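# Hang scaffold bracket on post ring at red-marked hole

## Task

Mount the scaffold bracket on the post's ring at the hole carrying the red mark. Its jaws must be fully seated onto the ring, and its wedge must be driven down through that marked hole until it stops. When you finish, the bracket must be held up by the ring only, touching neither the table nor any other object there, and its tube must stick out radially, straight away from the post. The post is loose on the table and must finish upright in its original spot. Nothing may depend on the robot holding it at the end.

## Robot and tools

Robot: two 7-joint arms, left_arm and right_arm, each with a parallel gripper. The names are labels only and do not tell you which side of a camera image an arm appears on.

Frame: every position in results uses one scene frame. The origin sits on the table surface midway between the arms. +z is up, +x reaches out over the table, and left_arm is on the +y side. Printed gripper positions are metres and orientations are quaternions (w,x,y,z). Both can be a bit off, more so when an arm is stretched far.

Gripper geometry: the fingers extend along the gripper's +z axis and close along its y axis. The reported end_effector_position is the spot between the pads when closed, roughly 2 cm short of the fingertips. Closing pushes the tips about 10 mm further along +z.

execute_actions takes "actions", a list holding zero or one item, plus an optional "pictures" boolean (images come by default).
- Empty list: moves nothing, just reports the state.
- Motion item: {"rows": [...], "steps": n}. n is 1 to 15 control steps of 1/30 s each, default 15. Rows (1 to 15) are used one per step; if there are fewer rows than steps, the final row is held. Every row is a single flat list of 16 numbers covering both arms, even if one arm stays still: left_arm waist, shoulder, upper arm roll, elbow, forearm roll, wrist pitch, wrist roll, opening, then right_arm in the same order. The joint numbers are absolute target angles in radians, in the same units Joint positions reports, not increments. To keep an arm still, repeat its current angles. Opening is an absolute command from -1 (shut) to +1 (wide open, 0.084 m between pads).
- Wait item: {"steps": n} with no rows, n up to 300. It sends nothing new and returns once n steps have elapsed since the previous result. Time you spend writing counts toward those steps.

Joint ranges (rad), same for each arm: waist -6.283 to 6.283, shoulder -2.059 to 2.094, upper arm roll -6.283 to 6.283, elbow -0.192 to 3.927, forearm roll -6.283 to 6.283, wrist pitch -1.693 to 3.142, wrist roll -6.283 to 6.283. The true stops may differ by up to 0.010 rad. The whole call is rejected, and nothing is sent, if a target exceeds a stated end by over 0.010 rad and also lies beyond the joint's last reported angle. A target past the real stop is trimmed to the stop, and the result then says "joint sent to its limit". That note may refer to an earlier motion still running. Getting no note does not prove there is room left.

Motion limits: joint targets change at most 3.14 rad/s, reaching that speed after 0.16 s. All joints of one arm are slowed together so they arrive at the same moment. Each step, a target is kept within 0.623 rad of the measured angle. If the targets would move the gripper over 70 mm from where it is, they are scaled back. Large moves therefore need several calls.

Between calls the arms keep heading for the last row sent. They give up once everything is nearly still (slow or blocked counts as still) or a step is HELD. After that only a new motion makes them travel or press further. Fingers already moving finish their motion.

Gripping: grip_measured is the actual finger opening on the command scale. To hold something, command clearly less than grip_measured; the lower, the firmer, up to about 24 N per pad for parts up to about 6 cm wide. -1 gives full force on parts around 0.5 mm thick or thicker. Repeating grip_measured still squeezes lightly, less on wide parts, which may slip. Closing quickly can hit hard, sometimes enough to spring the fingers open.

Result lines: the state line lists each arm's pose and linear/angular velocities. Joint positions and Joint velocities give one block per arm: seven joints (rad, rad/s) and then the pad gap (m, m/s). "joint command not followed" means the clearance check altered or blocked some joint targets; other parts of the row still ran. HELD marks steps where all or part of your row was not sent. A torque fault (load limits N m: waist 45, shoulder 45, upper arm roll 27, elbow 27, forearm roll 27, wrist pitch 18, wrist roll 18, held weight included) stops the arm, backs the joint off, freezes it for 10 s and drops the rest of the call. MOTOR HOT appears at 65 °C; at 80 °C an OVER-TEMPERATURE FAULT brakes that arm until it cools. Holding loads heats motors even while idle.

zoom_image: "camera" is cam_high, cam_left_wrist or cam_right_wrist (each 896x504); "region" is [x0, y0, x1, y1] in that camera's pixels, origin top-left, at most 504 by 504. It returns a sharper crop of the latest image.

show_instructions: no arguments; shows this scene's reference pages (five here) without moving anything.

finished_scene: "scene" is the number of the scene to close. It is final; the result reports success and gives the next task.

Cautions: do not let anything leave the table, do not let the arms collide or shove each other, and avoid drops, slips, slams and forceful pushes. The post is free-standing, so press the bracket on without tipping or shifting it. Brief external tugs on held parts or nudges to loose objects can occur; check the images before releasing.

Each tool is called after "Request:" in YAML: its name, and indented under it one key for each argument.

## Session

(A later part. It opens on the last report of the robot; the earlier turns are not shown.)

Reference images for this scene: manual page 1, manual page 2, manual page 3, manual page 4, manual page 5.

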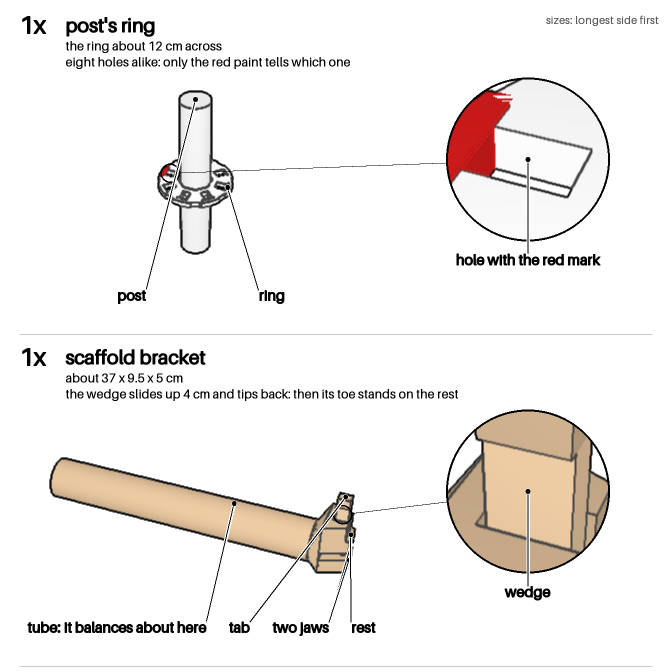

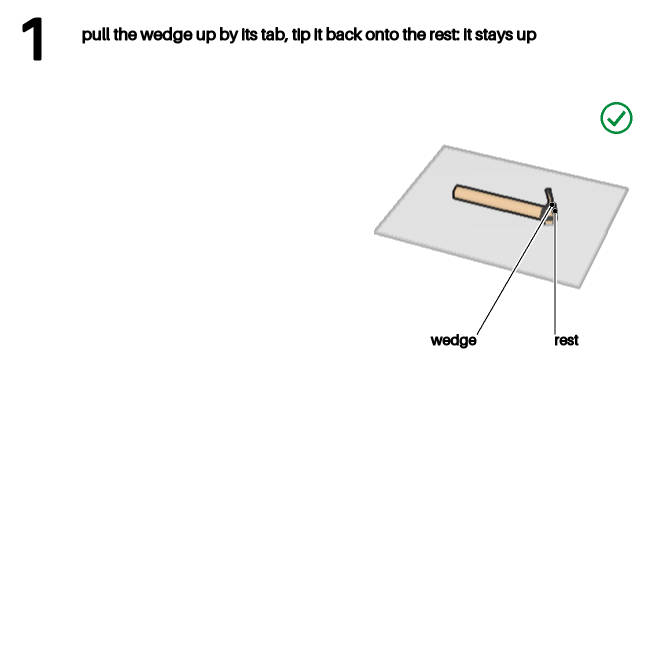

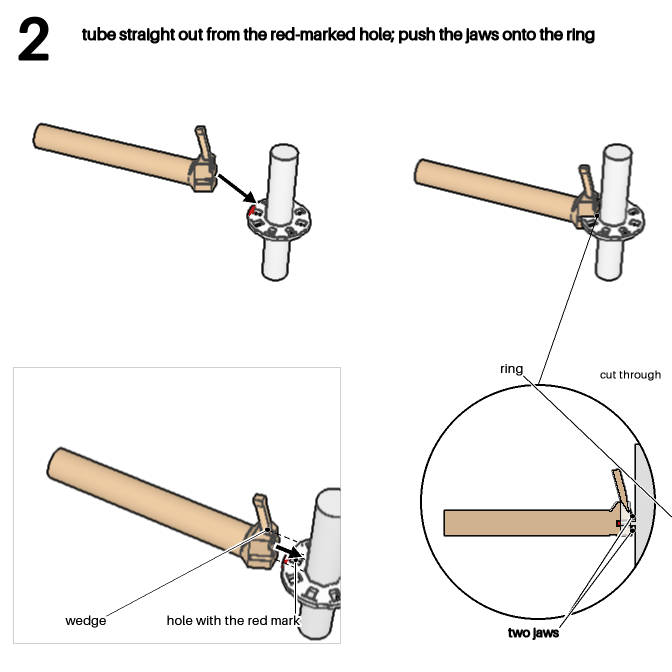

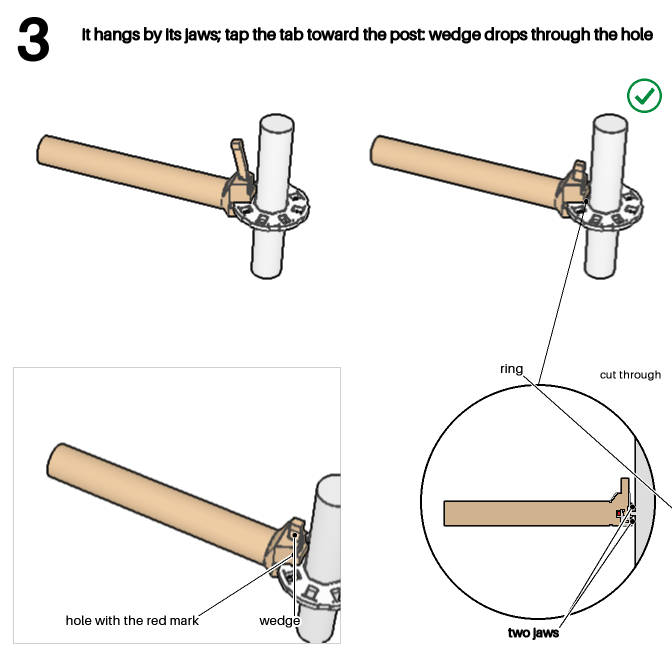

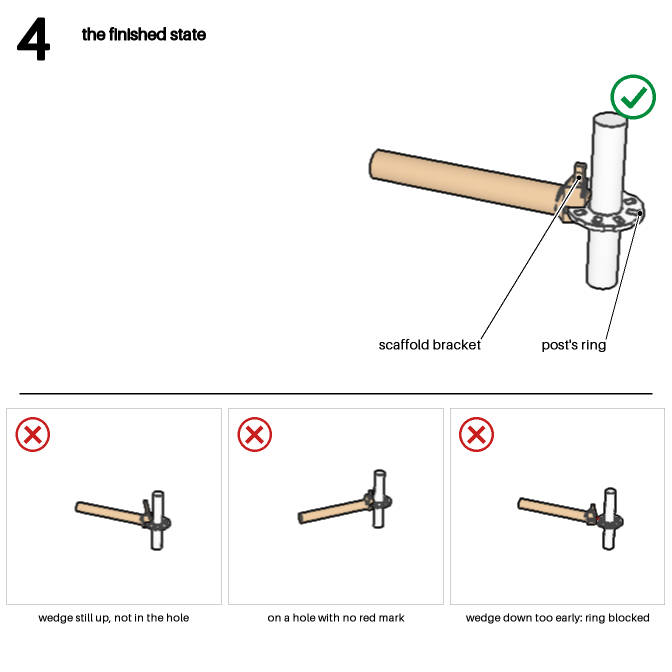

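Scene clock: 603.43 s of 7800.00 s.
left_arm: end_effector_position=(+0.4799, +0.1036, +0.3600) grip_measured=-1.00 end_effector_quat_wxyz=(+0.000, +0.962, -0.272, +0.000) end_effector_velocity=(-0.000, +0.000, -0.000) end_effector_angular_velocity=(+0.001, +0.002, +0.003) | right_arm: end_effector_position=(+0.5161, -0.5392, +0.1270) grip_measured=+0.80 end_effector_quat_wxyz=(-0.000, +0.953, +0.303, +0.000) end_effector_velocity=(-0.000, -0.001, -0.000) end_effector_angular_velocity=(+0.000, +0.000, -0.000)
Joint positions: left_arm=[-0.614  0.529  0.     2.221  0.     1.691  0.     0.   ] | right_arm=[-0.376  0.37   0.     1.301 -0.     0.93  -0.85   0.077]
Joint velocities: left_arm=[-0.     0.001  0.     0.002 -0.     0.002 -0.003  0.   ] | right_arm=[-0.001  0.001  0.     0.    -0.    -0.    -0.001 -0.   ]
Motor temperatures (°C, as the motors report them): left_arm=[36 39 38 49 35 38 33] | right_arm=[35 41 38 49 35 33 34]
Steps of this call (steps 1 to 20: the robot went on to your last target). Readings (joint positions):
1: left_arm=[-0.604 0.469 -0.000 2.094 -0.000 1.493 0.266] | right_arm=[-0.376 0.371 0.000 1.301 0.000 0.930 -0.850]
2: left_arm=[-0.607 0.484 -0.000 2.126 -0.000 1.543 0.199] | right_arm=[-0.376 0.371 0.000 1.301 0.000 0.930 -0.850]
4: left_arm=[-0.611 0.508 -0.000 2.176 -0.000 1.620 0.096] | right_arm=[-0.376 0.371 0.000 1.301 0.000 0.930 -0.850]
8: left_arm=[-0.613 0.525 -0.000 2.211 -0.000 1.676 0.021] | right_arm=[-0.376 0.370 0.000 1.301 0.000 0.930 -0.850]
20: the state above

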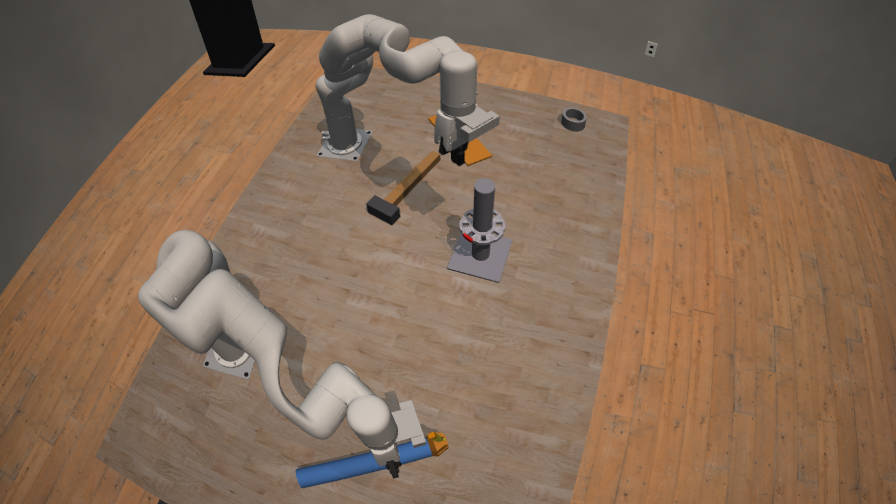

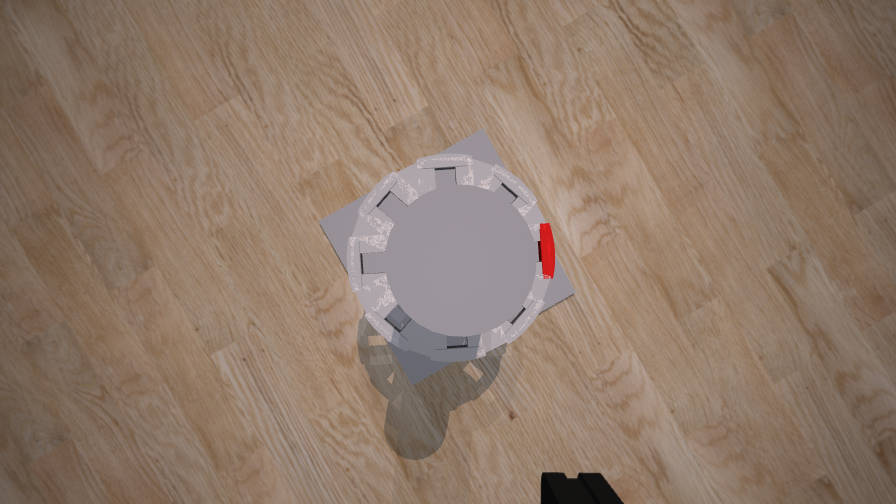

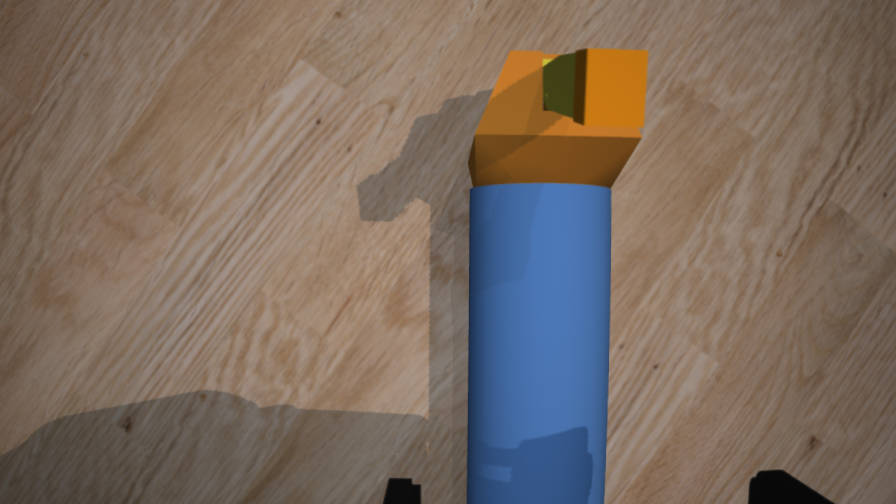

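Request:
execute_actions:
  actions:
    - {"rows": [[-0.615,0.5119,0,2.1709,0,1.6066,0.0698,-1,-0.3760,0.3760,0,1.2975,0,0.9215,-0.8486,0.8],[-0.616,0.4943,0,2.1208,0,1.5219,0.1396,-1,-0.3760,0.3850,0,1.2927,0,0.9077,-0.8476,0.8],[-0.617,0.4766,0,2.0708,0,1.4372,0.2094,-1,-0.3760,0.3970,0,1.2863,0,0.8893,-0.8466,0.8],[-0.618,0.4590,0,2.0208,0,1.3525,0.2793,-1,-0.3760,0.4100,0,1.2793,0,0.8693,-0.8456,0.8],[-0.619,0.4413,0,1.9708,0,1.2678,0.3491,-1,-0.3760,0.4230,0,1.2724,0,0.8494,-0.8446,0.8],[-0.620,0.4237,0,1.9207,0,1.1830,0.4189,-1,-0.3760,0.4360,0,1.2654,0,0.8294,-0.8436,0.8],[-0.621,0.4060,0,1.8707,0,1.0983,0.4887,-1,-0.3760,0.4490,0,1.2585,0,0.8095,-0.8426,0.8],[-0.622,0.3884,0,1.8207,0,1.0136,0.5585,-1,-0.3760,0.4630,0,1.2560,0,0.7930,-0.8416,0.8],[-0.623,0.3707,0,1.7706,0,0.9289,0.6283,-1,-0.3760,0.4770,0,1.2534,0,0.7764,-0.8406,0.8],[-0.624,0.3531,0,1.7206,0,0.8442,0.6981,-1,-0.3760,0.4910,0,1.2509,0,0.7599,-0.8396,0.8],[-0.625,0.3354,0,1.6706,0,0.7595,0.7679,-1,-0.3760,0.5050,0,1.2484,0,0.7434,-0.8386,0.8],[-0.626,0.3178,0,1.6205,0,0.6748,0.8378,-1,-0.3760,0.5180,0,1.2460,0,0.7280,-0.8376,0.8],[-0.627,0.3001,0,1.5705,0,0.5901,0.9076,-1,-0.3760,0.5290,0,1.2440,0,0.7150,-0.8366,0.8],[-0.628,0.2825,0,1.5205,0,0.5054,0.9774,-1,-0.3760,0.5380,0,1.2424,0,0.7044,-0.8356,0.8],[-0.629,0.2648,0,1.4705,0,0.4207,1.0472,-1,-0.3760,0.5445,0,1.2412,0,0.6967,-0.8346,0.8]], "steps": 15}
  pictures: false

Request:
execute_actions:
  actions:
    - {"rows": [[-0.630,0.2471,0,1.4204,0,0.3359,1.1170,-1,-0.3760,0.5445,0,1.2412,0,0.6967,-0.8346,0.8],[-0.631,0.2295,0,1.3704,0,0.2512,1.1868,-1,-0.3760,0.5445,0,1.2412,0,0.6967,-0.8346,0.8],[-0.632,0.2118,0,1.3204,0,0.1665,1.2566,-1,-0.3760,0.5445,0,1.2412,0,0.6967,-0.8346,0.8],[-0.633,0.1942,0,1.2703,0,0.0818,1.3265,-1,-0.3760,0.5445,0,1.2412,0,0.6967,-0.8346,0.8],[-0.634,0.1765,0,1.2203,0,-0.0029,1.3963,-1,-0.3760,0.5445,0,1.2412,0,0.6967,-0.8346,0.8],[-0.635,0.1589,0,1.1703,0,-0.0876,1.4661,-1,-0.3760,0.5445,0,1.2412,0,0.6967,-0.8346,0.7],[-0.636,0.1412,0,1.1202,0,-0.1723,1.5359,-1,-0.3760,0.5445,0,1.2412,0,0.6967,-0.8346,0.6],[-0.637,0.1236,0,1.0702,0,-0.2570,1.6057,-1,-0.3760,0.5445,0,1.2412,0,0.6967,-0.8346,0.5],[-0.638,0.1059,0,1.0202,0,-0.3417,1.6755,-1,-0.3760,0.5445,0,1.2412,0,0.6967,-0.8346,0.4],[-0.639,0.0883,0,0.9702,0,-0.4265,1.7453,-1,-0.3760,0.5445,0,1.2412,0,0.6967,-0.8346,0.33],[-0.640,0.0706,0,0.9201,0,-0.5112,1.8151,-1,-0.3760,0.5445,0,1.2412,0,0.6967,-0.8346,0.28],[-0.641,0.0530,0,0.8701,0,-0.5959,1.8850,-1,-0.3760,0.5445,0,1.2412,0,0.6967,-0.8346,0.24],[-0.642,0.0353,0,0.8201,0,-0.6806,1.9548,-1,-0.3760,0.5445,0,1.2412,0,0.6967,-0.8346,0.24],[-0.643,0.0177,0,0.7700,0,-0.7653,2.0246,-1,-0.3760,0.5445,0,1.2412,0,0.6967,-0.8346,0.24],[-0.644,0.0,0,0.72,0,-0.85,2.0944,-1,-0.3760,0.5445,0,1.2412,0,0.6967,-0.8346,0.24]], "steps": 15}

Scene clock: 723.93 s of 7800.00 s.
left_arm: end_effector_position=(+0.5552, +0.0492, +0.3503) grip_measured=-1.00 end_effector_quat_wxyz=(-0.017, +0.783, -0.567, +0.256) end_effector_velocity=(+0.118, -0.097, +0.041) end_effector_angular_velocity=(+0.042, -1.842, -1.803) | right_arm: end_effector_position=(+0.5162, -0.5392, +0.0440) grip_measured=+0.80 end_effector_quat_wxyz=(-0.001, +0.955, +0.298, -0.001) end_effector_velocity=(-0.006, +0.001, -0.190) end_effector_angular_velocity=(+0.002, +0.007, -0.032)
Joint positions: left_arm=[-0.624  0.354 -0.     1.724 -0.     0.85   0.693  0.   ] | right_arm=[-0.376  0.51   0.     1.248 -0.     0.74  -0.838  0.077]
Joint velocities: left_arm=[-0.028 -0.522 -0.    -1.465 -0.    -2.481  2.045  0.   ] | right_arm=[ 0.     0.353 -0.001 -0.072  0.001 -0.418  0.031 -0.   ]
Motor temperatures (°C, as the motors report them): left_arm=[36 40 38 49 35 38 33] | right_arm=[35 40 38 48 35 33 34]
Steps of this call (steps 1 to 15: the robot went on to your last target; steps 16 to 90: nothing new was sent; then 117.00 s passed at rest; steps 91 to 105: all 15 steps of this action). Readings (joint positions):
91: left_arm=[-0.614 0.530 0.000 2.221 -0.000 1.691 0.000] | right_arm=[-0.376 0.370 -0.000 1.300 -0.000 0.930 -0.850]
92: left_arm=[-0.614 0.529 0.000 2.218 0.000 1.686 0.004] | right_arm=[-0.376 0.371 -0.000 1.300 0.000 0.928 -0.849]
94: left_arm=[-0.614 0.519 0.000 2.194 0.000 1.642 0.040] | right_arm=[-0.376 0.378 -0.000 1.297 0.000 0.914 -0.848]
98: left_arm=[-0.617 0.470 0.000 2.053 0.000 1.407 0.234] | right_arm=[-0.376 0.418 -0.000 1.275 0.000 0.857 -0.845]
105: the state above

Scene clock: 724.43 s of 7800.00 s.
left_arm: end_effector_position=(+0.5188, +0.0606, +0.4037) grip_measured=-1.00 end_effector_quat_wxyz=(+0.332, -0.322, +0.728, -0.506) end_effector_velocity=(-0.267, +0.149, +0.141) end_effector_angular_velocity=(+0.814, -2.330, -0.571) | right_arm: end_effector_position=(+0.5163, -0.5392, +0.0264) grip_measured=+0.23 end_effector_quat_wxyz=(+0.000, +0.955, +0.296, +0.000) end_effector_velocity=(-0.002, -0.000, -0.003) end_effector_angular_velocity=(+0.000, +0.005, +0.000)
Joint positions: left_arm=[-0.639  0.091 -0.     0.978  0.    -0.414  1.735  0.   ] | right_arm=[-0.376  0.544  0.     1.241  0.     0.697 -0.835  0.054]
Joint velocities: left_arm=[-0.03  -0.516  0.    -1.46  -0.    -2.456  2.024  0.   ] | right_arm=[-0.001  0.005 -0.    -0.002 -0.001 -0.002  0.    -0.   ]
Motor temperatures (°C, as the motors report them): left_arm=[36 40 38 49 35 38 33] | right_arm=[35 40 38 48 35 33 34]
Steps of this call (steps 1 to 15: all 15 steps of this action). Readings (joint positions):
1: left_arm=[-0.625 0.337 -0.000 1.675 -0.000 0.767 0.762] | right_arm=[-0.376 0.521 0.000 1.245 -0.000 0.727 -0.837]
2: left_arm=[-0.626 0.320 -0.000 1.625 -0.000 0.683 0.831] | right_arm=[-0.376 0.530 0.000 1.243 -0.000 0.718 -0.836]
4: left_arm=[-0.628 0.284 -0.000 1.526 -0.000 0.515 0.969] | right_arm=[-0.376 0.539 0.000 1.241 -0.000 0.707 -0.835]
8: left_arm=[-0.632 0.214 -0.000 1.327 0.000 0.177 1.248] | right_arm=[-0.376 0.542 -0.000 1.243 0.000 0.699 -0.835]
15: the state above

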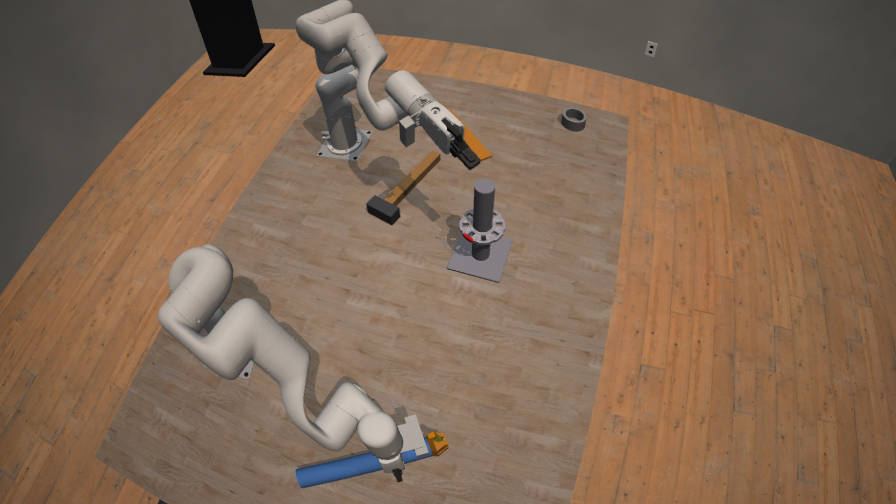

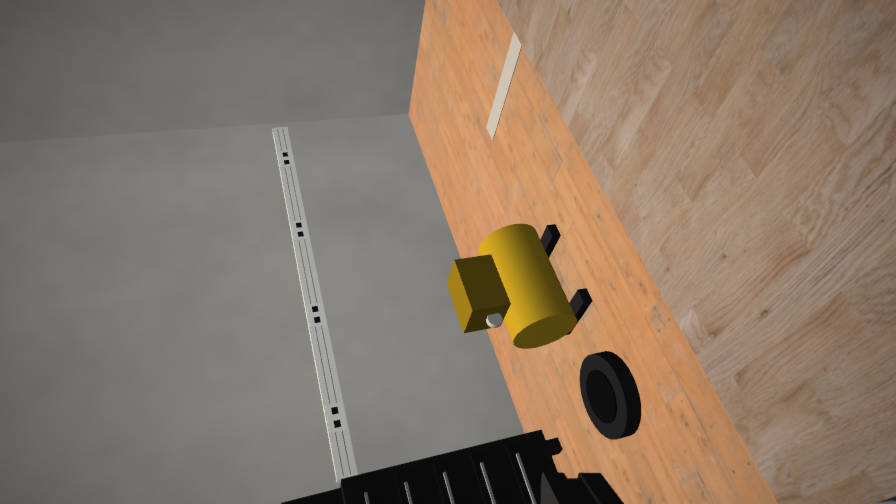

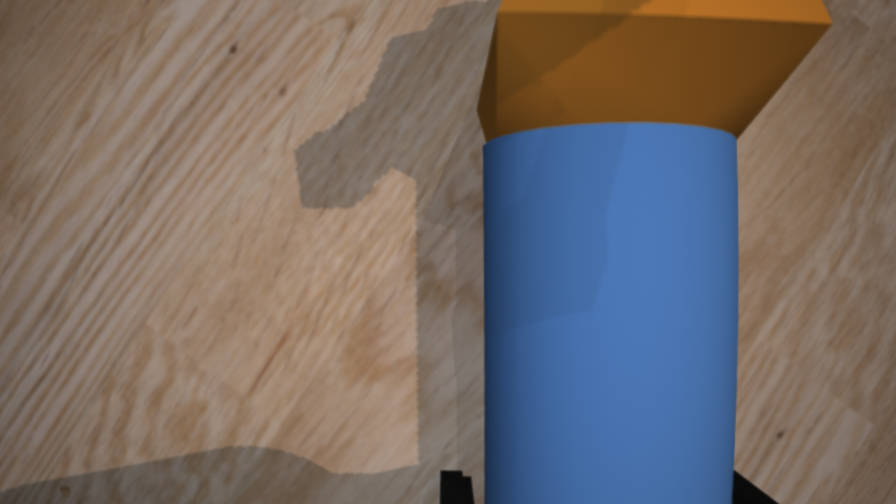

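Request:
execute_actions:
  actions:
    - {"rows": [[-0.6445,0.0235,0,0.7196,0,-0.8739,2.1642,-1,-0.3760,0.5445,0,1.2412,0,0.6967,-0.8346,0.21],[-0.645,0.0470,0,0.7192,0,-0.8978,2.2340,-1,-0.3760,0.5445,0,1.2412,0,0.6967,-0.8346,0.18],[-0.6455,0.0705,0,0.7188,0,-0.9217,2.3038,-1,-0.3760,0.5445,0,1.2412,0,0.6967,-0.8346,0.15],[-0.646,0.0939,0,0.7184,0,-0.9456,2.3736,-1,-0.3760,0.5445,0,1.2412,0,0.6967,-0.8346,0.12],[-0.6465,0.1174,0,0.7180,0,-0.9695,2.4435,-1,-0.3760,0.5445,0,1.2412,0,0.6967,-0.8346,0.08],[-0.647,0.1409,0,0.7176,0,-0.9934,2.5133,-1,-0.3760,0.5445,0,1.2412,0,0.6967,-0.8346,0.03],[-0.6475,0.1644,0,0.7172,0,-1.0173,2.5831,-1,-0.3760,0.5445,0,1.2412,0,0.6967,-0.8346,-0.05],[-0.648,0.1879,0,0.7169,0,-1.0413,2.6529,-1,-0.3760,0.5445,0,1.2412,0,0.6967,-0.8346,-0.15],[-0.6485,0.2114,0,0.7165,0,-1.0652,2.7227,-1,-0.3760,0.5445,0,1.2412,0,0.6967,-0.8346,-0.3],[-0.649,0.2349,0,0.7161,0,-1.0891,2.7925,-1,-0.3760,0.5445,0,1.2412,0,0.6967,-0.8346,-0.45],[-0.6495,0.2584,0,0.7157,0,-1.1130,2.8624,-1,-0.3760,0.5445,0,1.2412,0,0.6967,-0.8346,-0.6],[-0.650,0.2818,0,0.7153,0,-1.1369,2.9322,-1,-0.3760,0.5445,0,1.2412,0,0.6967,-0.8346,-0.75],[-0.6505,0.3053,0,0.7149,0,-1.1608,3.0020,-1,-0.3760,0.5445,0,1.2412,0,0.6967,-0.8346,-0.9],[-0.651,0.3288,0,0.7145,0,-1.1847,3.0718,-1,-0.3760,0.5445,0,1.2412,0,0.6967,-0.8346,-1],[-0.6515,0.3523,0,0.7141,0,-1.2086,3.1416,-1,-0.3760,0.5445,0,1.2412,0,0.6967,-0.8346,-1]], "steps": 15}
  pictures: false

Request:
execute_actions:
  actions:
    - {"rows": [[-0.652,0.3758,0,0.7137,0,-1.2325,3.1416,-1,-0.3760,0.5420,0,1.2417,0,0.6997,-0.8346,-1],[-0.6525,0.3993,0,0.7133,0,-1.2564,3.1416,-1,-0.3760,0.5380,0,1.2424,0,0.7044,-0.8346,-1],[-0.653,0.4228,0,0.7129,0,-1.2803,3.1416,-1,-0.3760,0.5325,0,1.2434,0,0.7109,-0.8346,-1],[-0.6535,0.4462,0,0.7125,0,-1.3042,3.1416,-1,-0.3760,0.5260,0,1.2446,0,0.7186,-0.8346,-1],[-0.654,0.4697,0,0.7121,0,-1.3281,3.1416,-1,-0.3760,0.5190,0,1.2458,0,0.7268,-0.8346,-1],[-0.6545,0.4932,0,0.7117,0,-1.3520,3.1416,-1,-0.3760,0.5120,0,1.2471,0,0.7351,-0.8346,-1],[-0.655,0.5167,0,0.7113,0,-1.3759,3.1416,-1,-0.3760,0.5050,0,1.2484,0,0.7434,-0.8346,-1],[-0.6555,0.5402,0,0.7110,0,-1.3999,3.1416,-1,-0.3760,0.4980,0,1.2496,0,0.7516,-0.8346,-1],[-0.656,0.5637,0,0.7106,0,-1.4238,3.1416,-1,-0.3760,0.4910,0,1.2509,0,0.7599,-0.8346,-1],[-0.6565,0.5872,0,0.7102,0,-1.4477,3.1416,-1,-0.3760,0.4840,0,1.2522,0,0.7682,-0.8346,-1],[-0.657,0.6107,0,0.7098,0,-1.4716,3.1416,-1,-0.3760,0.4770,0,1.2534,0,0.7764,-0.8346,-1],[-0.6575,0.6341,0,0.7094,0,-1.4955,3.1416,-1,-0.3760,0.4700,0,1.2547,0,0.7847,-0.8346,-1],[-0.658,0.6576,0,0.7090,0,-1.5194,3.1416,-1,-0.3760,0.4630,0,1.2560,0,0.7930,-0.8346,-1],[-0.659,0.6811,0,0.7086,0,-1.5433,3.1416,-1,-0.3760,0.4560,0,1.2572,0,0.8012,-0.8346,-1],[-0.66,0.7046,0,0.7082,0,-1.5672,3.1416,-1,-0.3760,0.4490,0,1.2585,0,0.8095,-0.8346,-1]], "steps": 15}
  pictures: false

Request:
execute_actions:
  actions:
    - {"steps": 15}

Scene clock: 754.27 s of 7800.00 s.
left_arm: end_effector_position=(+0.4668, +0.0869, +0.3452) grip_measured=-1.00 end_effector_quat_wxyz=(+0.633, +0.089, +0.702, -0.313) end_effector_velocity=(-0.006, -0.007, -0.240) end_effector_angular_velocity=(+1.708, -1.137, -0.019) | right_arm: end_effector_position=(+0.5163, -0.5394, +0.0262) grip_measured=+0.13 end_effector_quat_wxyz=(+0.000, +0.955, +0.296, +0.000) end_effector_velocity=(-0.001, -0.000, -0.001) end_effector_angular_velocity=(+0.000, +0.002, -0.002)
Joint positions: left_arm=[-0.649  0.241  0.     0.716  0.    -1.095  2.81   0.   ] | right_arm=[-0.376  0.544 -0.     1.241 -0.     0.697 -0.835  0.05 ]
Joint velocities: left_arm=[-0.015  0.69  -0.001 -0.009  0.    -0.704  2.052  0.   ] | right_arm=[-0.001  0.001  0.    -0.001 -0.     0.     0.002  0.   ]
Motor temperatures (°C, as the motors report them): left_arm=[36 39 38 49 35 38 33] | right_arm=[35 40 38 48 35 33 34]
Steps of this call (steps 1 to 30: the robot went on to your last target; steps 31 to 90: nothing new was sent; then 26.33 s passed at rest; steps 91 to 105: all 15 steps of this action). Readings (joint positions):
91: left_arm=[-0.644 0.000 -0.000 0.720 -0.000 -0.850 2.095] | right_arm=[-0.376 0.544 0.000 1.241 -0.000 0.697 -0.835]
92: left_arm=[-0.644 0.001 -0.000 0.720 -0.000 -0.852 2.099] | right_arm=[-0.376 0.544 -0.000 1.241 0.000 0.697 -0.835]
94: left_arm=[-0.644 0.014 -0.000 0.721 -0.000 -0.867 2.143] | right_arm=[-0.376 0.544 -0.000 1.242 -0.000 0.696 -0.835]
98: left_arm=[-0.646 0.084 -0.000 0.719 0.000 -0.936 2.346] | right_arm=[-0.376 0.544 -0.000 1.242 -0.000 0.696 -0.835]
105: the state above

Scene clock: 754.77 s of 7800.00 s.
left_arm: end_effector_position=(+0.4433, +0.0970, +0.2182) grip_measured=-1.00 end_effector_quat_wxyz=(+0.676, +0.206, +0.676, -0.207) end_effector_velocity=(-0.082, +0.043, -0.228) end_effector_angular_velocity=(+0.016, -0.009, -0.016) | right_arm: end_effector_position=(+0.5170, -0.5395, +0.0643) grip_measured=+0.13 end_effector_quat_wxyz=(+0.000, +0.955, +0.296, +0.000) end_effector_velocity=(-0.002, +0.002, +0.113) end_effector_angular_velocity=(-0.001, -0.005, +0.003)
Joint positions: left_arm=[-0.657  0.616  0.     0.71  -0.    -1.477  3.14   0.   ] | right_arm=[-0.376  0.472 -0.     1.255  0.     0.781 -0.835  0.05 ]
Joint velocities: left_arm=[-0.018  0.705  0.001 -0.012 -0.001 -0.716  0.018  0.   ] | right_arm=[ 0.001 -0.213  0.002  0.037 -0.001  0.244 -0.    -0.   ]
Motor temperatures (°C, as the motors report them): left_arm=[36 39 38 48 35 38 33] | right_arm=[35 40 38 48 35 33 34]
Steps of this call (steps 1 to 15: all 15 steps of this action). Readings (joint positions):
1: left_arm=[-0.650 0.265 0.000 0.715 0.000 -1.118 2.878] | right_arm=[-0.376 0.544 -0.000 1.241 -0.000 0.697 -0.835]
2: left_arm=[-0.650 0.288 0.000 0.715 0.000 -1.143 2.944] | right_arm=[-0.376 0.544 -0.000 1.241 0.000 0.697 -0.835]
4: left_arm=[-0.651 0.343 0.000 0.715 -0.000 -1.199 3.046] | right_arm=[-0.376 0.542 0.000 1.240 0.000 0.703 -0.834]
8: left_arm=[-0.654 0.449 0.000 0.712 0.000 -1.306 3.121] | right_arm=[-0.376 0.525 0.001 1.238 0.000 0.729 -0.834]
15: the state above

Scene clock: 755.27 s of 7800.00 s.
left_arm: end_effector_position=(+0.4319, +0.1028, +0.1907) grip_measured=-1.00 end_effector_quat_wxyz=(+0.676, +0.208, +0.676, -0.208) end_effector_velocity=(-0.001, +0.000, -0.003) end_effector_angular_velocity=(+0.002, +0.003, -0.001) | right_arm: end_effector_position=(+0.5160, -0.5392, +0.0762) grip_measured=+0.13 end_effector_quat_wxyz=(-0.000, +0.955, +0.296, -0.000) end_effector_velocity=(+0.004, -0.001, +0.005) end_effector_angular_velocity=(-0.003, -0.012, +0.002)
Joint positions: left_arm=[-0.66   0.703  0.     0.709 -0.    -1.567  3.142  0.   ] | right_arm=[-0.376  0.449 -0.     1.258 -0.     0.809 -0.835  0.05 ]
Joint velocities: left_arm=[ 0.     0.007 -0.001 -0.001  0.    -0.004  0.     0.   ] | right_arm=[-0.    -0.005  0.     0.005 -0.001 -0.002 -0.001  0.   ]
Motor temperatures (°C, as the motors report them): left_arm=[36 39 38 48 35 38 33] | right_arm=[35 40 38 48 35 33 34]
Steps of this call (steps 1 to 15: the robot went on to your last target). Readings (joint positions):
1: left_arm=[-0.658 0.639 0.000 0.709 -0.000 -1.501 3.140] | right_arm=[-0.376 0.466 -0.000 1.256 0.000 0.789 -0.835]
2: left_arm=[-0.659 0.661 0.000 0.709 -0.000 -1.521 3.141] | right_arm=[-0.376 0.460 0.000 1.257 -0.000 0.796 -0.835]
4: left_arm=[-0.659 0.687 -0.000 0.707 0.000 -1.546 3.141] | right_arm=[-0.376 0.453 0.000 1.258 0.000 0.803 -0.835]
8: left_arm=[-0.660 0.700 -0.000 0.709 -0.000 -1.563 3.141] | right_arm=[-0.376 0.451 0.000 1.258 -0.000 0.808 -0.835]
15: the state above

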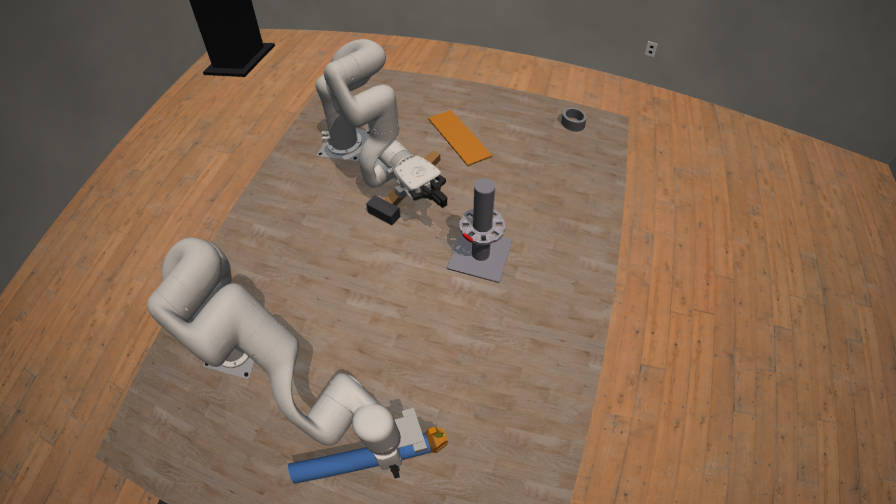

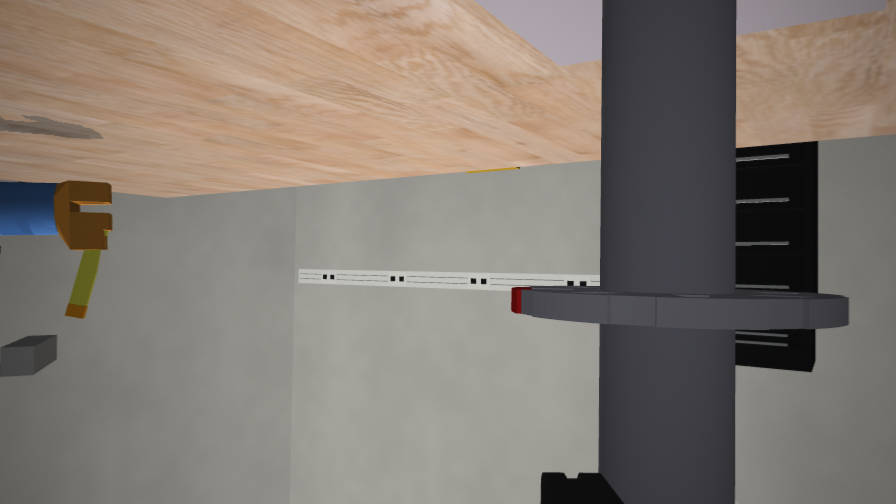

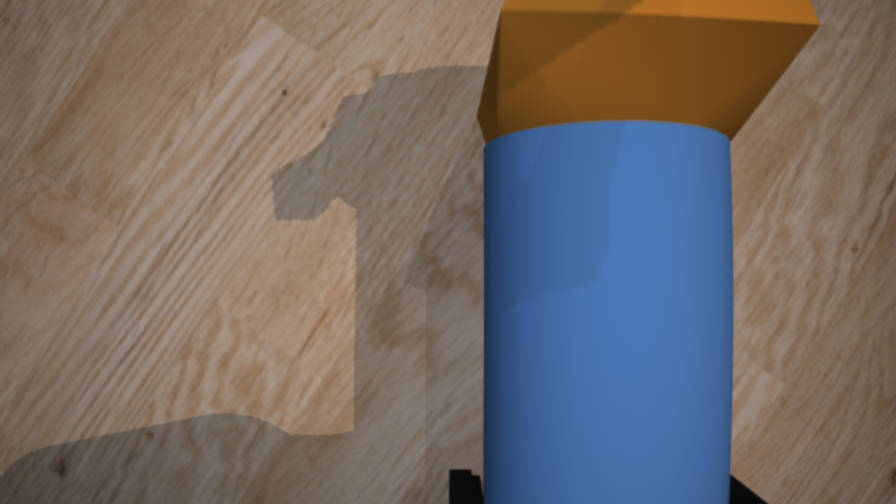

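Request:
execute_actions:
  actions:
    - {"rows": [[-0.66,0.6947,0,0.7040,0,-1.5615,3.1416,-1,-0.3748,0.4489,0,1.2586,0,0.8097,-0.8342,-1],[-0.66,0.6848,0,0.6997,0,-1.5559,3.1416,-1,-0.3714,0.4484,0,1.2588,0,0.8104,-0.8328,-1],[-0.66,0.6749,0,0.6955,0,-1.5502,3.1416,-1,-0.3657,0.4478,0,1.2592,0,0.8114,-0.8307,-1],[-0.66,0.6650,0,0.6912,0,-1.5446,3.1416,-1,-0.3580,0.4469,0,1.2597,0,0.8129,-0.8277,-1],[-0.66,0.6551,0,0.6870,0,-1.5389,3.1416,-1,-0.3483,0.4457,0,1.2604,0,0.8147,-0.8241,-1],[-0.66,0.6551,0,0.6870,0,-1.5389,3.1416,-1,-0.3368,0.4443,0,1.2612,0,0.8169,-0.8197,-1],[-0.66,0.6551,0,0.6870,0,-1.5389,3.1416,-1,-0.3235,0.4427,0,1.2621,0,0.8194,-0.8146,-1],[-0.66,0.6551,0,0.6870,0,-1.5389,3.1416,-1,-0.3085,0.4409,0,1.2632,0,0.8222,-0.8089,-1],[-0.66,0.6551,0,0.6870,0,-1.5389,3.1416,-1,-0.2920,0.4390,0,1.2643,0,0.8253,-0.8026,-1],[-0.66,0.6551,0,0.6870,0,-1.5389,3.1416,-1,-0.2741,0.4368,0,1.2656,0,0.8287,-0.7958,-1],[-0.66,0.6551,0,0.6870,0,-1.5389,3.1416,-1,-0.2548,0.4345,0,1.2669,0,0.8324,-0.7885,-1],[-0.66,0.6551,0,0.6870,0,-1.5389,3.1416,-1,-0.2344,0.4321,0,1.2683,0,0.8362,-0.7807,-1],[-0.66,0.6551,0,0.6870,0,-1.5389,3.1416,-1,-0.2128,0.4295,0,1.2698,0,0.8403,-0.7725,-1],[-0.66,0.6551,0,0.6870,0,-1.5389,3.1416,-1,-0.1902,0.4268,0,1.2714,0,0.8446,-0.7639,-1],[-0.66,0.6551,0,0.6870,0,-1.5389,3.1416,-1,-0.1667,0.4240,0,1.2730,0,0.8490,-0.7549,-1]], "steps": 15}
  pictures: false

Request:
execute_actions:
  actions:
    - {"rows": [[-0.66,0.6551,0,0.6870,0,-1.5389,3.1416,-1,-0.1424,0.4211,0,1.2747,0,0.8536,-0.7457,-1],[-0.66,0.6551,0,0.6870,0,-1.5389,3.1416,-1,-0.1174,0.4181,0,1.2764,0,0.8583,-0.7361,-1],[-0.66,0.6551,0,0.6870,0,-1.5389,3.1416,-1,-0.0918,0.4151,0,1.2782,0,0.8631,-0.7264,-1],[-0.66,0.6551,0,0.6870,0,-1.5389,3.1416,-1,-0.0657,0.4120,0,1.2800,0,0.8680,-0.7165,-1],[-0.66,0.6551,0,0.6870,0,-1.5389,3.1416,-1,-0.0393,0.4088,0,1.2818,0,0.8730,-0.7064,-1],[-0.66,0.6551,0,0.6870,0,-1.5389,3.1416,-1,-0.0126,0.4056,0,1.2837,0,0.8780,-0.6962,-1],[-0.66,0.6551,0,0.6870,0,-1.5389,3.1416,-1,0.0142,0.4024,0,1.2855,0,0.8831,-0.6860,-1],[-0.66,0.6551,0,0.6870,0,-1.5389,3.1416,-1,0.0412,0.3992,0,1.2874,0,0.8882,-0.6758,-1],[-0.66,0.6551,0,0.6870,0,-1.5389,3.1416,-1,0.0680,0.3960,0,1.2892,0,0.8933,-0.6656,-1],[-0.66,0.6551,0,0.6870,0,-1.5389,3.1416,-1,0.0947,0.3928,0,1.2911,0,0.8983,-0.6554,-1],[-0.66,0.6551,0,0.6870,0,-1.5389,3.1416,-1,0.1211,0.3896,0,1.2929,0,0.9033,-0.6453,-1],[-0.66,0.6551,0,0.6870,0,-1.5389,3.1416,-1,0.1472,0.3865,0,1.2947,0,0.9082,-0.6354,-1],[-0.66,0.6551,0,0.6870,0,-1.5389,3.1416,-1,0.1728,0.3835,0,1.2965,0,0.9130,-0.6257,-1],[-0.66,0.6551,0,0.6870,0,-1.5389,3.1416,-1,0.1978,0.3805,0,1.2982,0,0.9177,-0.6161,-1],[-0.66,0.6551,0,0.6870,0,-1.5389,3.1416,-1,0.2221,0.3776,0,1.2999,0,0.9223,-0.6069,-1]], "steps": 15}
  pictures: false

Request:
execute_actions:
  actions:
    - {"rows": [[-0.66,0.6551,0,0.6870,0,-1.5389,3.1416,-1,0.2456,0.3748,0,1.3015,0,0.9267,-0.5979,-1],[-0.66,0.6551,0,0.6870,0,-1.5389,3.1416,-1,0.2682,0.3721,0,1.3031,0,0.9310,-0.5893,-1],[-0.66,0.6551,0,0.6870,0,-1.5389,3.1416,-1,0.2898,0.3695,0,1.3046,0,0.9351,-0.5811,-1],[-0.66,0.6551,0,0.6870,0,-1.5389,3.1416,-1,0.3102,0.3671,0,1.3060,0,0.9389,-0.5733,-1],[-0.66,0.6551,0,0.6870,0,-1.5389,3.1416,-1,0.3295,0.3648,0,1.3073,0,0.9426,-0.5660,-1],[-0.66,0.6551,0,0.6870,0,-1.5389,3.1416,-1,0.3474,0.3626,0,1.3086,0,0.9460,-0.5592,-1],[-0.66,0.6551,0,0.6870,0,-1.5389,3.1416,-1,0.3639,0.3607,0,1.3097,0,0.9491,-0.5529,-1],[-0.66,0.6551,0,0.6870,0,-1.5389,3.1416,-1,0.3789,0.3589,0,1.3108,0,0.9519,-0.5472,-1],[-0.66,0.6551,0,0.6870,0,-1.5389,3.1416,-1,0.3922,0.3573,0,1.3117,0,0.9544,-0.5421,-1],[-0.66,0.6551,0,0.6870,0,-1.5389,3.1416,-1,0.4037,0.3559,0,1.3125,0,0.9566,-0.5377,-1],[-0.66,0.6551,0,0.6870,0,-1.5389,3.1416,-1,0.4134,0.3547,0,1.3132,0,0.9584,-0.5341,-1],[-0.66,0.6551,0,0.6870,0,-1.5389,3.1416,-1,0.4211,0.3538,0,1.3137,0,0.9599,-0.5311,-1],[-0.66,0.6551,0,0.6870,0,-1.5389,3.1416,-1,0.4268,0.3532,0,1.3141,0,0.9609,-0.5290,-1],[-0.66,0.6551,0,0.6870,0,-1.5389,3.1416,-1,0.4302,0.3527,0,1.3143,0,0.9616,-0.5276,-1],[-0.66,0.6551,0,0.6870,0,-1.5389,3.1416,-1,0.4314,0.3526,0,1.3144,0,0.9618,-0.5272,-1]], "steps": 15}
  pictures: false

Request:
execute_actions:
  actions:
    - {"steps": 20}

Scene clock: 847.00 s of 7800.00 s.
left_arm: end_effector_position=(+0.4317, +0.1029, +0.2032) grip_measured=-1.00 end_effector_quat_wxyz=(+0.676, +0.208, +0.676, -0.208) end_effector_velocity=(+0.000, -0.001, +0.001) end_effector_angular_velocity=(+0.001, -0.000, -0.000) | right_arm: end_effector_position=(+0.5291, -0.4665, +0.0870) grip_measured=+0.13 end_effector_quat_wxyz=(-0.000, +0.942, +0.335, +0.000) end_effector_velocity=(+0.035, +0.323, +0.046) end_effector_angular_velocity=(+0.001, -0.002, +0.368)
Joint positions: left_arm=[-0.66   0.656  0.     0.687 -0.    -1.539  3.142  0.   ] | right_arm=[-0.243  0.433  0.001  1.268  0.     0.834 -0.784  0.05 ]
Joint velocities: left_arm=[-0.001 -0.005 -0.    -0.001 -0.001  0.004  0.001  0.   ] | right_arm=[ 0.586 -0.071  0.003  0.041 -0.     0.109  0.221  0.   ]
Motor temperatures (°C, as the motors report them): left_arm=[36 39 38 46 35 38 33] | right_arm=[35 42 38 52 35 33 34]
Steps of this call (steps 1 to 15: the robot went on to your last target; steps 16 to 90: nothing new was sent; then 88.23 s passed at rest; steps 91 to 105: all 15 steps of this action). Readings (joint positions):
91: left_arm=[-0.660 0.704 0.000 0.708 0.000 -1.567 3.142] | right_arm=[-0.376 0.449 -0.000 1.259 0.000 0.809 -0.835]
92: left_arm=[-0.660 0.703 0.000 0.707 0.000 -1.566 3.142] | right_arm=[-0.376 0.449 -0.000 1.259 -0.000 0.810 -0.834]
94: left_arm=[-0.660 0.692 0.000 0.702 -0.000 -1.559 3.142] | right_arm=[-0.373 0.449 -0.001 1.259 -0.000 0.810 -0.833]
98: left_arm=[-0.660 0.663 -0.000 0.691 0.000 -1.545 3.142] | right_arm=[-0.349 0.446 -0.002 1.260 -0.000 0.815 -0.823]
105: the state above

Scene clock: 847.50 s of 7800.00 s.
left_arm: end_effector_position=(+0.4318, +0.1029, +0.2035) grip_measured=-1.00 end_effector_quat_wxyz=(+0.676, +0.208, +0.676, -0.208) end_effector_velocity=(+0.000, +0.000, -0.000) end_effector_angular_velocity=(+0.000, +0.000, +0.001) | right_arm: end_effector_position=(+0.5123, -0.2644, +0.1158) grip_measured=+0.13 end_effector_quat_wxyz=(-0.000, +0.898, +0.441, +0.000) end_effector_velocity=(-0.116, +0.414, +0.061) end_effector_angular_velocity=(-0.001, +0.000, +0.485)
Joint positions: left_arm=[-0.66   0.655  0.     0.687  0.    -1.539  3.142  0.   ] | right_arm=[ 0.126  0.389  0.001  1.293  0.     0.904 -0.644  0.05 ]
Joint velocities: left_arm=[ 0.    -0.     0.    -0.001 -0.001 -0.     0.     0.   ] | right_arm=[ 0.778 -0.093 -0.001  0.053 -0.001  0.146  0.293 -0.   ]
Motor temperatures (°C, as the motors report them): left_arm=[36 39 38 46 35 38 33] | right_arm=[35 42 38 52 35 33 34]
Steps of this call (steps 1 to 15: all 15 steps of this action). Readings (joint positions):
1: left_arm=[-0.660 0.656 0.000 0.687 -0.000 -1.539 3.142] | right_arm=[-0.223 0.431 0.001 1.269 0.000 0.838 -0.777]
2: left_arm=[-0.660 0.656 0.000 0.687 -0.000 -1.539 3.142] | right_arm=[-0.202 0.428 0.001 1.271 0.000 0.842 -0.768]
4: left_arm=[-0.660 0.655 0.000 0.687 0.000 -1.539 3.142] | right_arm=[-0.157 0.423 0.001 1.274 0.000 0.851 -0.751]
8: left_arm=[-0.660 0.655 0.000 0.687 0.000 -1.539 3.142] | right_arm=[-0.058 0.411 0.001 1.281 0.000 0.869 -0.714]
15: the state above

Scene clock: 848.00 s of 7800.00 s.
left_arm: end_effector_position=(+0.4318, +0.1029, +0.2035) grip_measured=-1.00 end_effector_quat_wxyz=(+0.676, +0.208, +0.676, -0.208) end_effector_velocity=(-0.000, -0.001, -0.000) end_effector_angular_velocity=(+0.001, -0.000, -0.001) | right_arm: end_effector_position=(+0.4481, -0.1202, +0.1385) grip_measured=+0.13 end_effector_quat_wxyz=(-0.000, +0.855, +0.519, -0.000) end_effector_velocity=(-0.067, +0.105, +0.018) end_effector_angular_velocity=(+0.000, +0.001, +0.140)
Joint positions: left_arm=[-0.66   0.655 -0.     0.687  0.    -1.539  3.142  0.   ] | right_arm=[ 0.412  0.355  0.001  1.313  0.     0.958 -0.535  0.05 ]
Joint velocities: left_arm=[-0.001 -0.     0.    -0.    -0.    -0.     0.001  0.   ] | right_arm=[ 0.225 -0.027  0.001  0.015  0.     0.042  0.085 -0.   ]
Motor temperatures (°C, as the motors report them): left_arm=[36 39 38 46 35 38 33] | right_arm=[35 42 38 52 35 33 34]
Steps of this call (steps 1 to 15: all 15 steps of this action). Readings (joint positions):
1: left_arm=[-0.660 0.655 0.000 0.687 0.000 -1.539 3.142] | right_arm=[0.152 0.386 0.001 1.295 0.000 0.909 -0.634]
2: left_arm=[-0.660 0.655 0.000 0.687 0.000 -1.539 3.142] | right_arm=[0.177 0.383 0.001 1.297 0.000 0.914 -0.624]
4: left_arm=[-0.660 0.655 0.000 0.687 -0.000 -1.539 3.142] | right_arm=[0.226 0.377 0.001 1.300 0.000 0.923 -0.606]
8: left_arm=[-0.660 0.655 0.000 0.687 0.000 -1.539 3.142] | right_arm=[0.313 0.367 0.001 1.306 0.000 0.939 -0.573]
15: the state above

Scene clock: 848.67 s of 7800.00 s.
left_arm: end_effector_position=(+0.4318, +0.1029, +0.2035) grip_measured=-1.00 end_effector_quat_wxyz=(+0.676, +0.208, +0.676, -0.208) end_effector_velocity=(+0.000, +0.001, +0.000) end_effector_angular_velocity=(+0.001, -0.001, +0.001) | right_arm: end_effector_position=(+0.4429, -0.1122, +0.1400) grip_measured=+0.13 end_effector_quat_wxyz=(+0.000, +0.852, +0.523, -0.000) end_effector_velocity=(+0.000, -0.000, +0.000) end_effector_angular_velocity=(-0.000, -0.001, +0.002)
Joint positions: left_arm=[-0.66   0.655 -0.     0.687  0.    -1.539  3.142  0.   ] | right_arm=[ 0.431  0.353 -0.     1.314 -0.     0.962 -0.527  0.05 ]
Joint velocities: left_arm=[ 0.001 -0.     0.001  0.    -0.     0.     0.     0.   ] | right_arm=[ 0.001 -0.001 -0.001  0.    -0.     0.    -0.002  0.   ]
Motor temperatures (°C, as the motors report them): left_arm=[36 39 38 46 35 38 33] | right_arm=[35 42 38 52 35 33 34]
Steps of this call (steps 1 to 20: the robot went on to your last target). Readings (joint positions):
1: left_arm=[-0.660 0.655 0.000 0.687 0.000 -1.539 3.142] | right_arm=[0.418 0.354 0.001 1.313 0.000 0.959 -0.533]
2: left_arm=[-0.660 0.655 -0.000 0.687 0.000 -1.539 3.142] | right_arm=[0.423 0.354 0.001 1.314 0.000 0.960 -0.531]
4: left_arm=[-0.660 0.655 -0.000 0.687 -0.000 -1.539 3.142] | right_arm=[0.427 0.353 -0.000 1.314 0.000 0.961 -0.529]
8: left_arm=[-0.660 0.655 0.000 0.687 0.000 -1.539 3.142] | right_arm=[0.428 0.353 -0.003 1.314 -0.000 0.962 -0.528]
20: the state above

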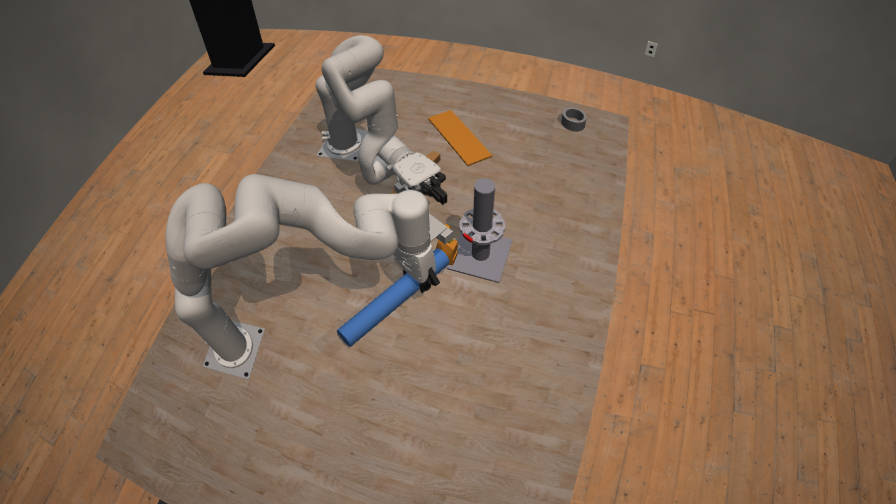

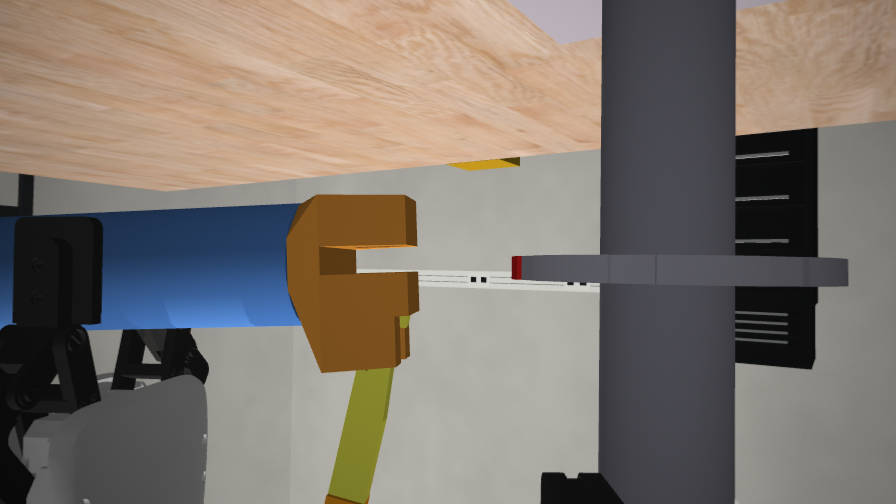

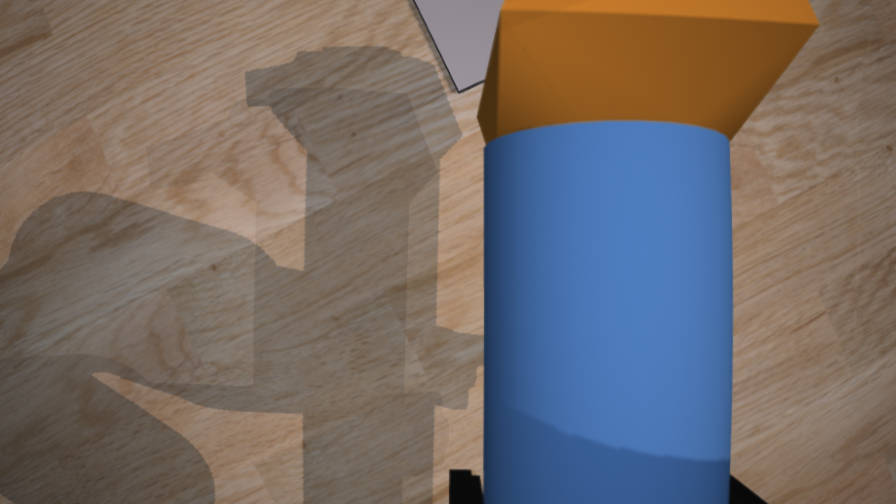

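Request:
zoom_image:
  camera: "cam_left_wrist"
  region: [270, 180, 620, 380]

Region (270, 180, 620, 380) of cam_left_wrist's 896x504 image, scaled by 1.440, with more detail than that image has; it fills the top 288 rows of this view, and the rest is white.

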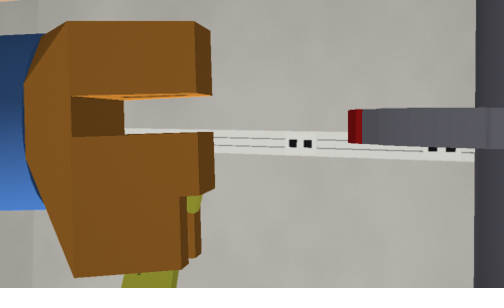

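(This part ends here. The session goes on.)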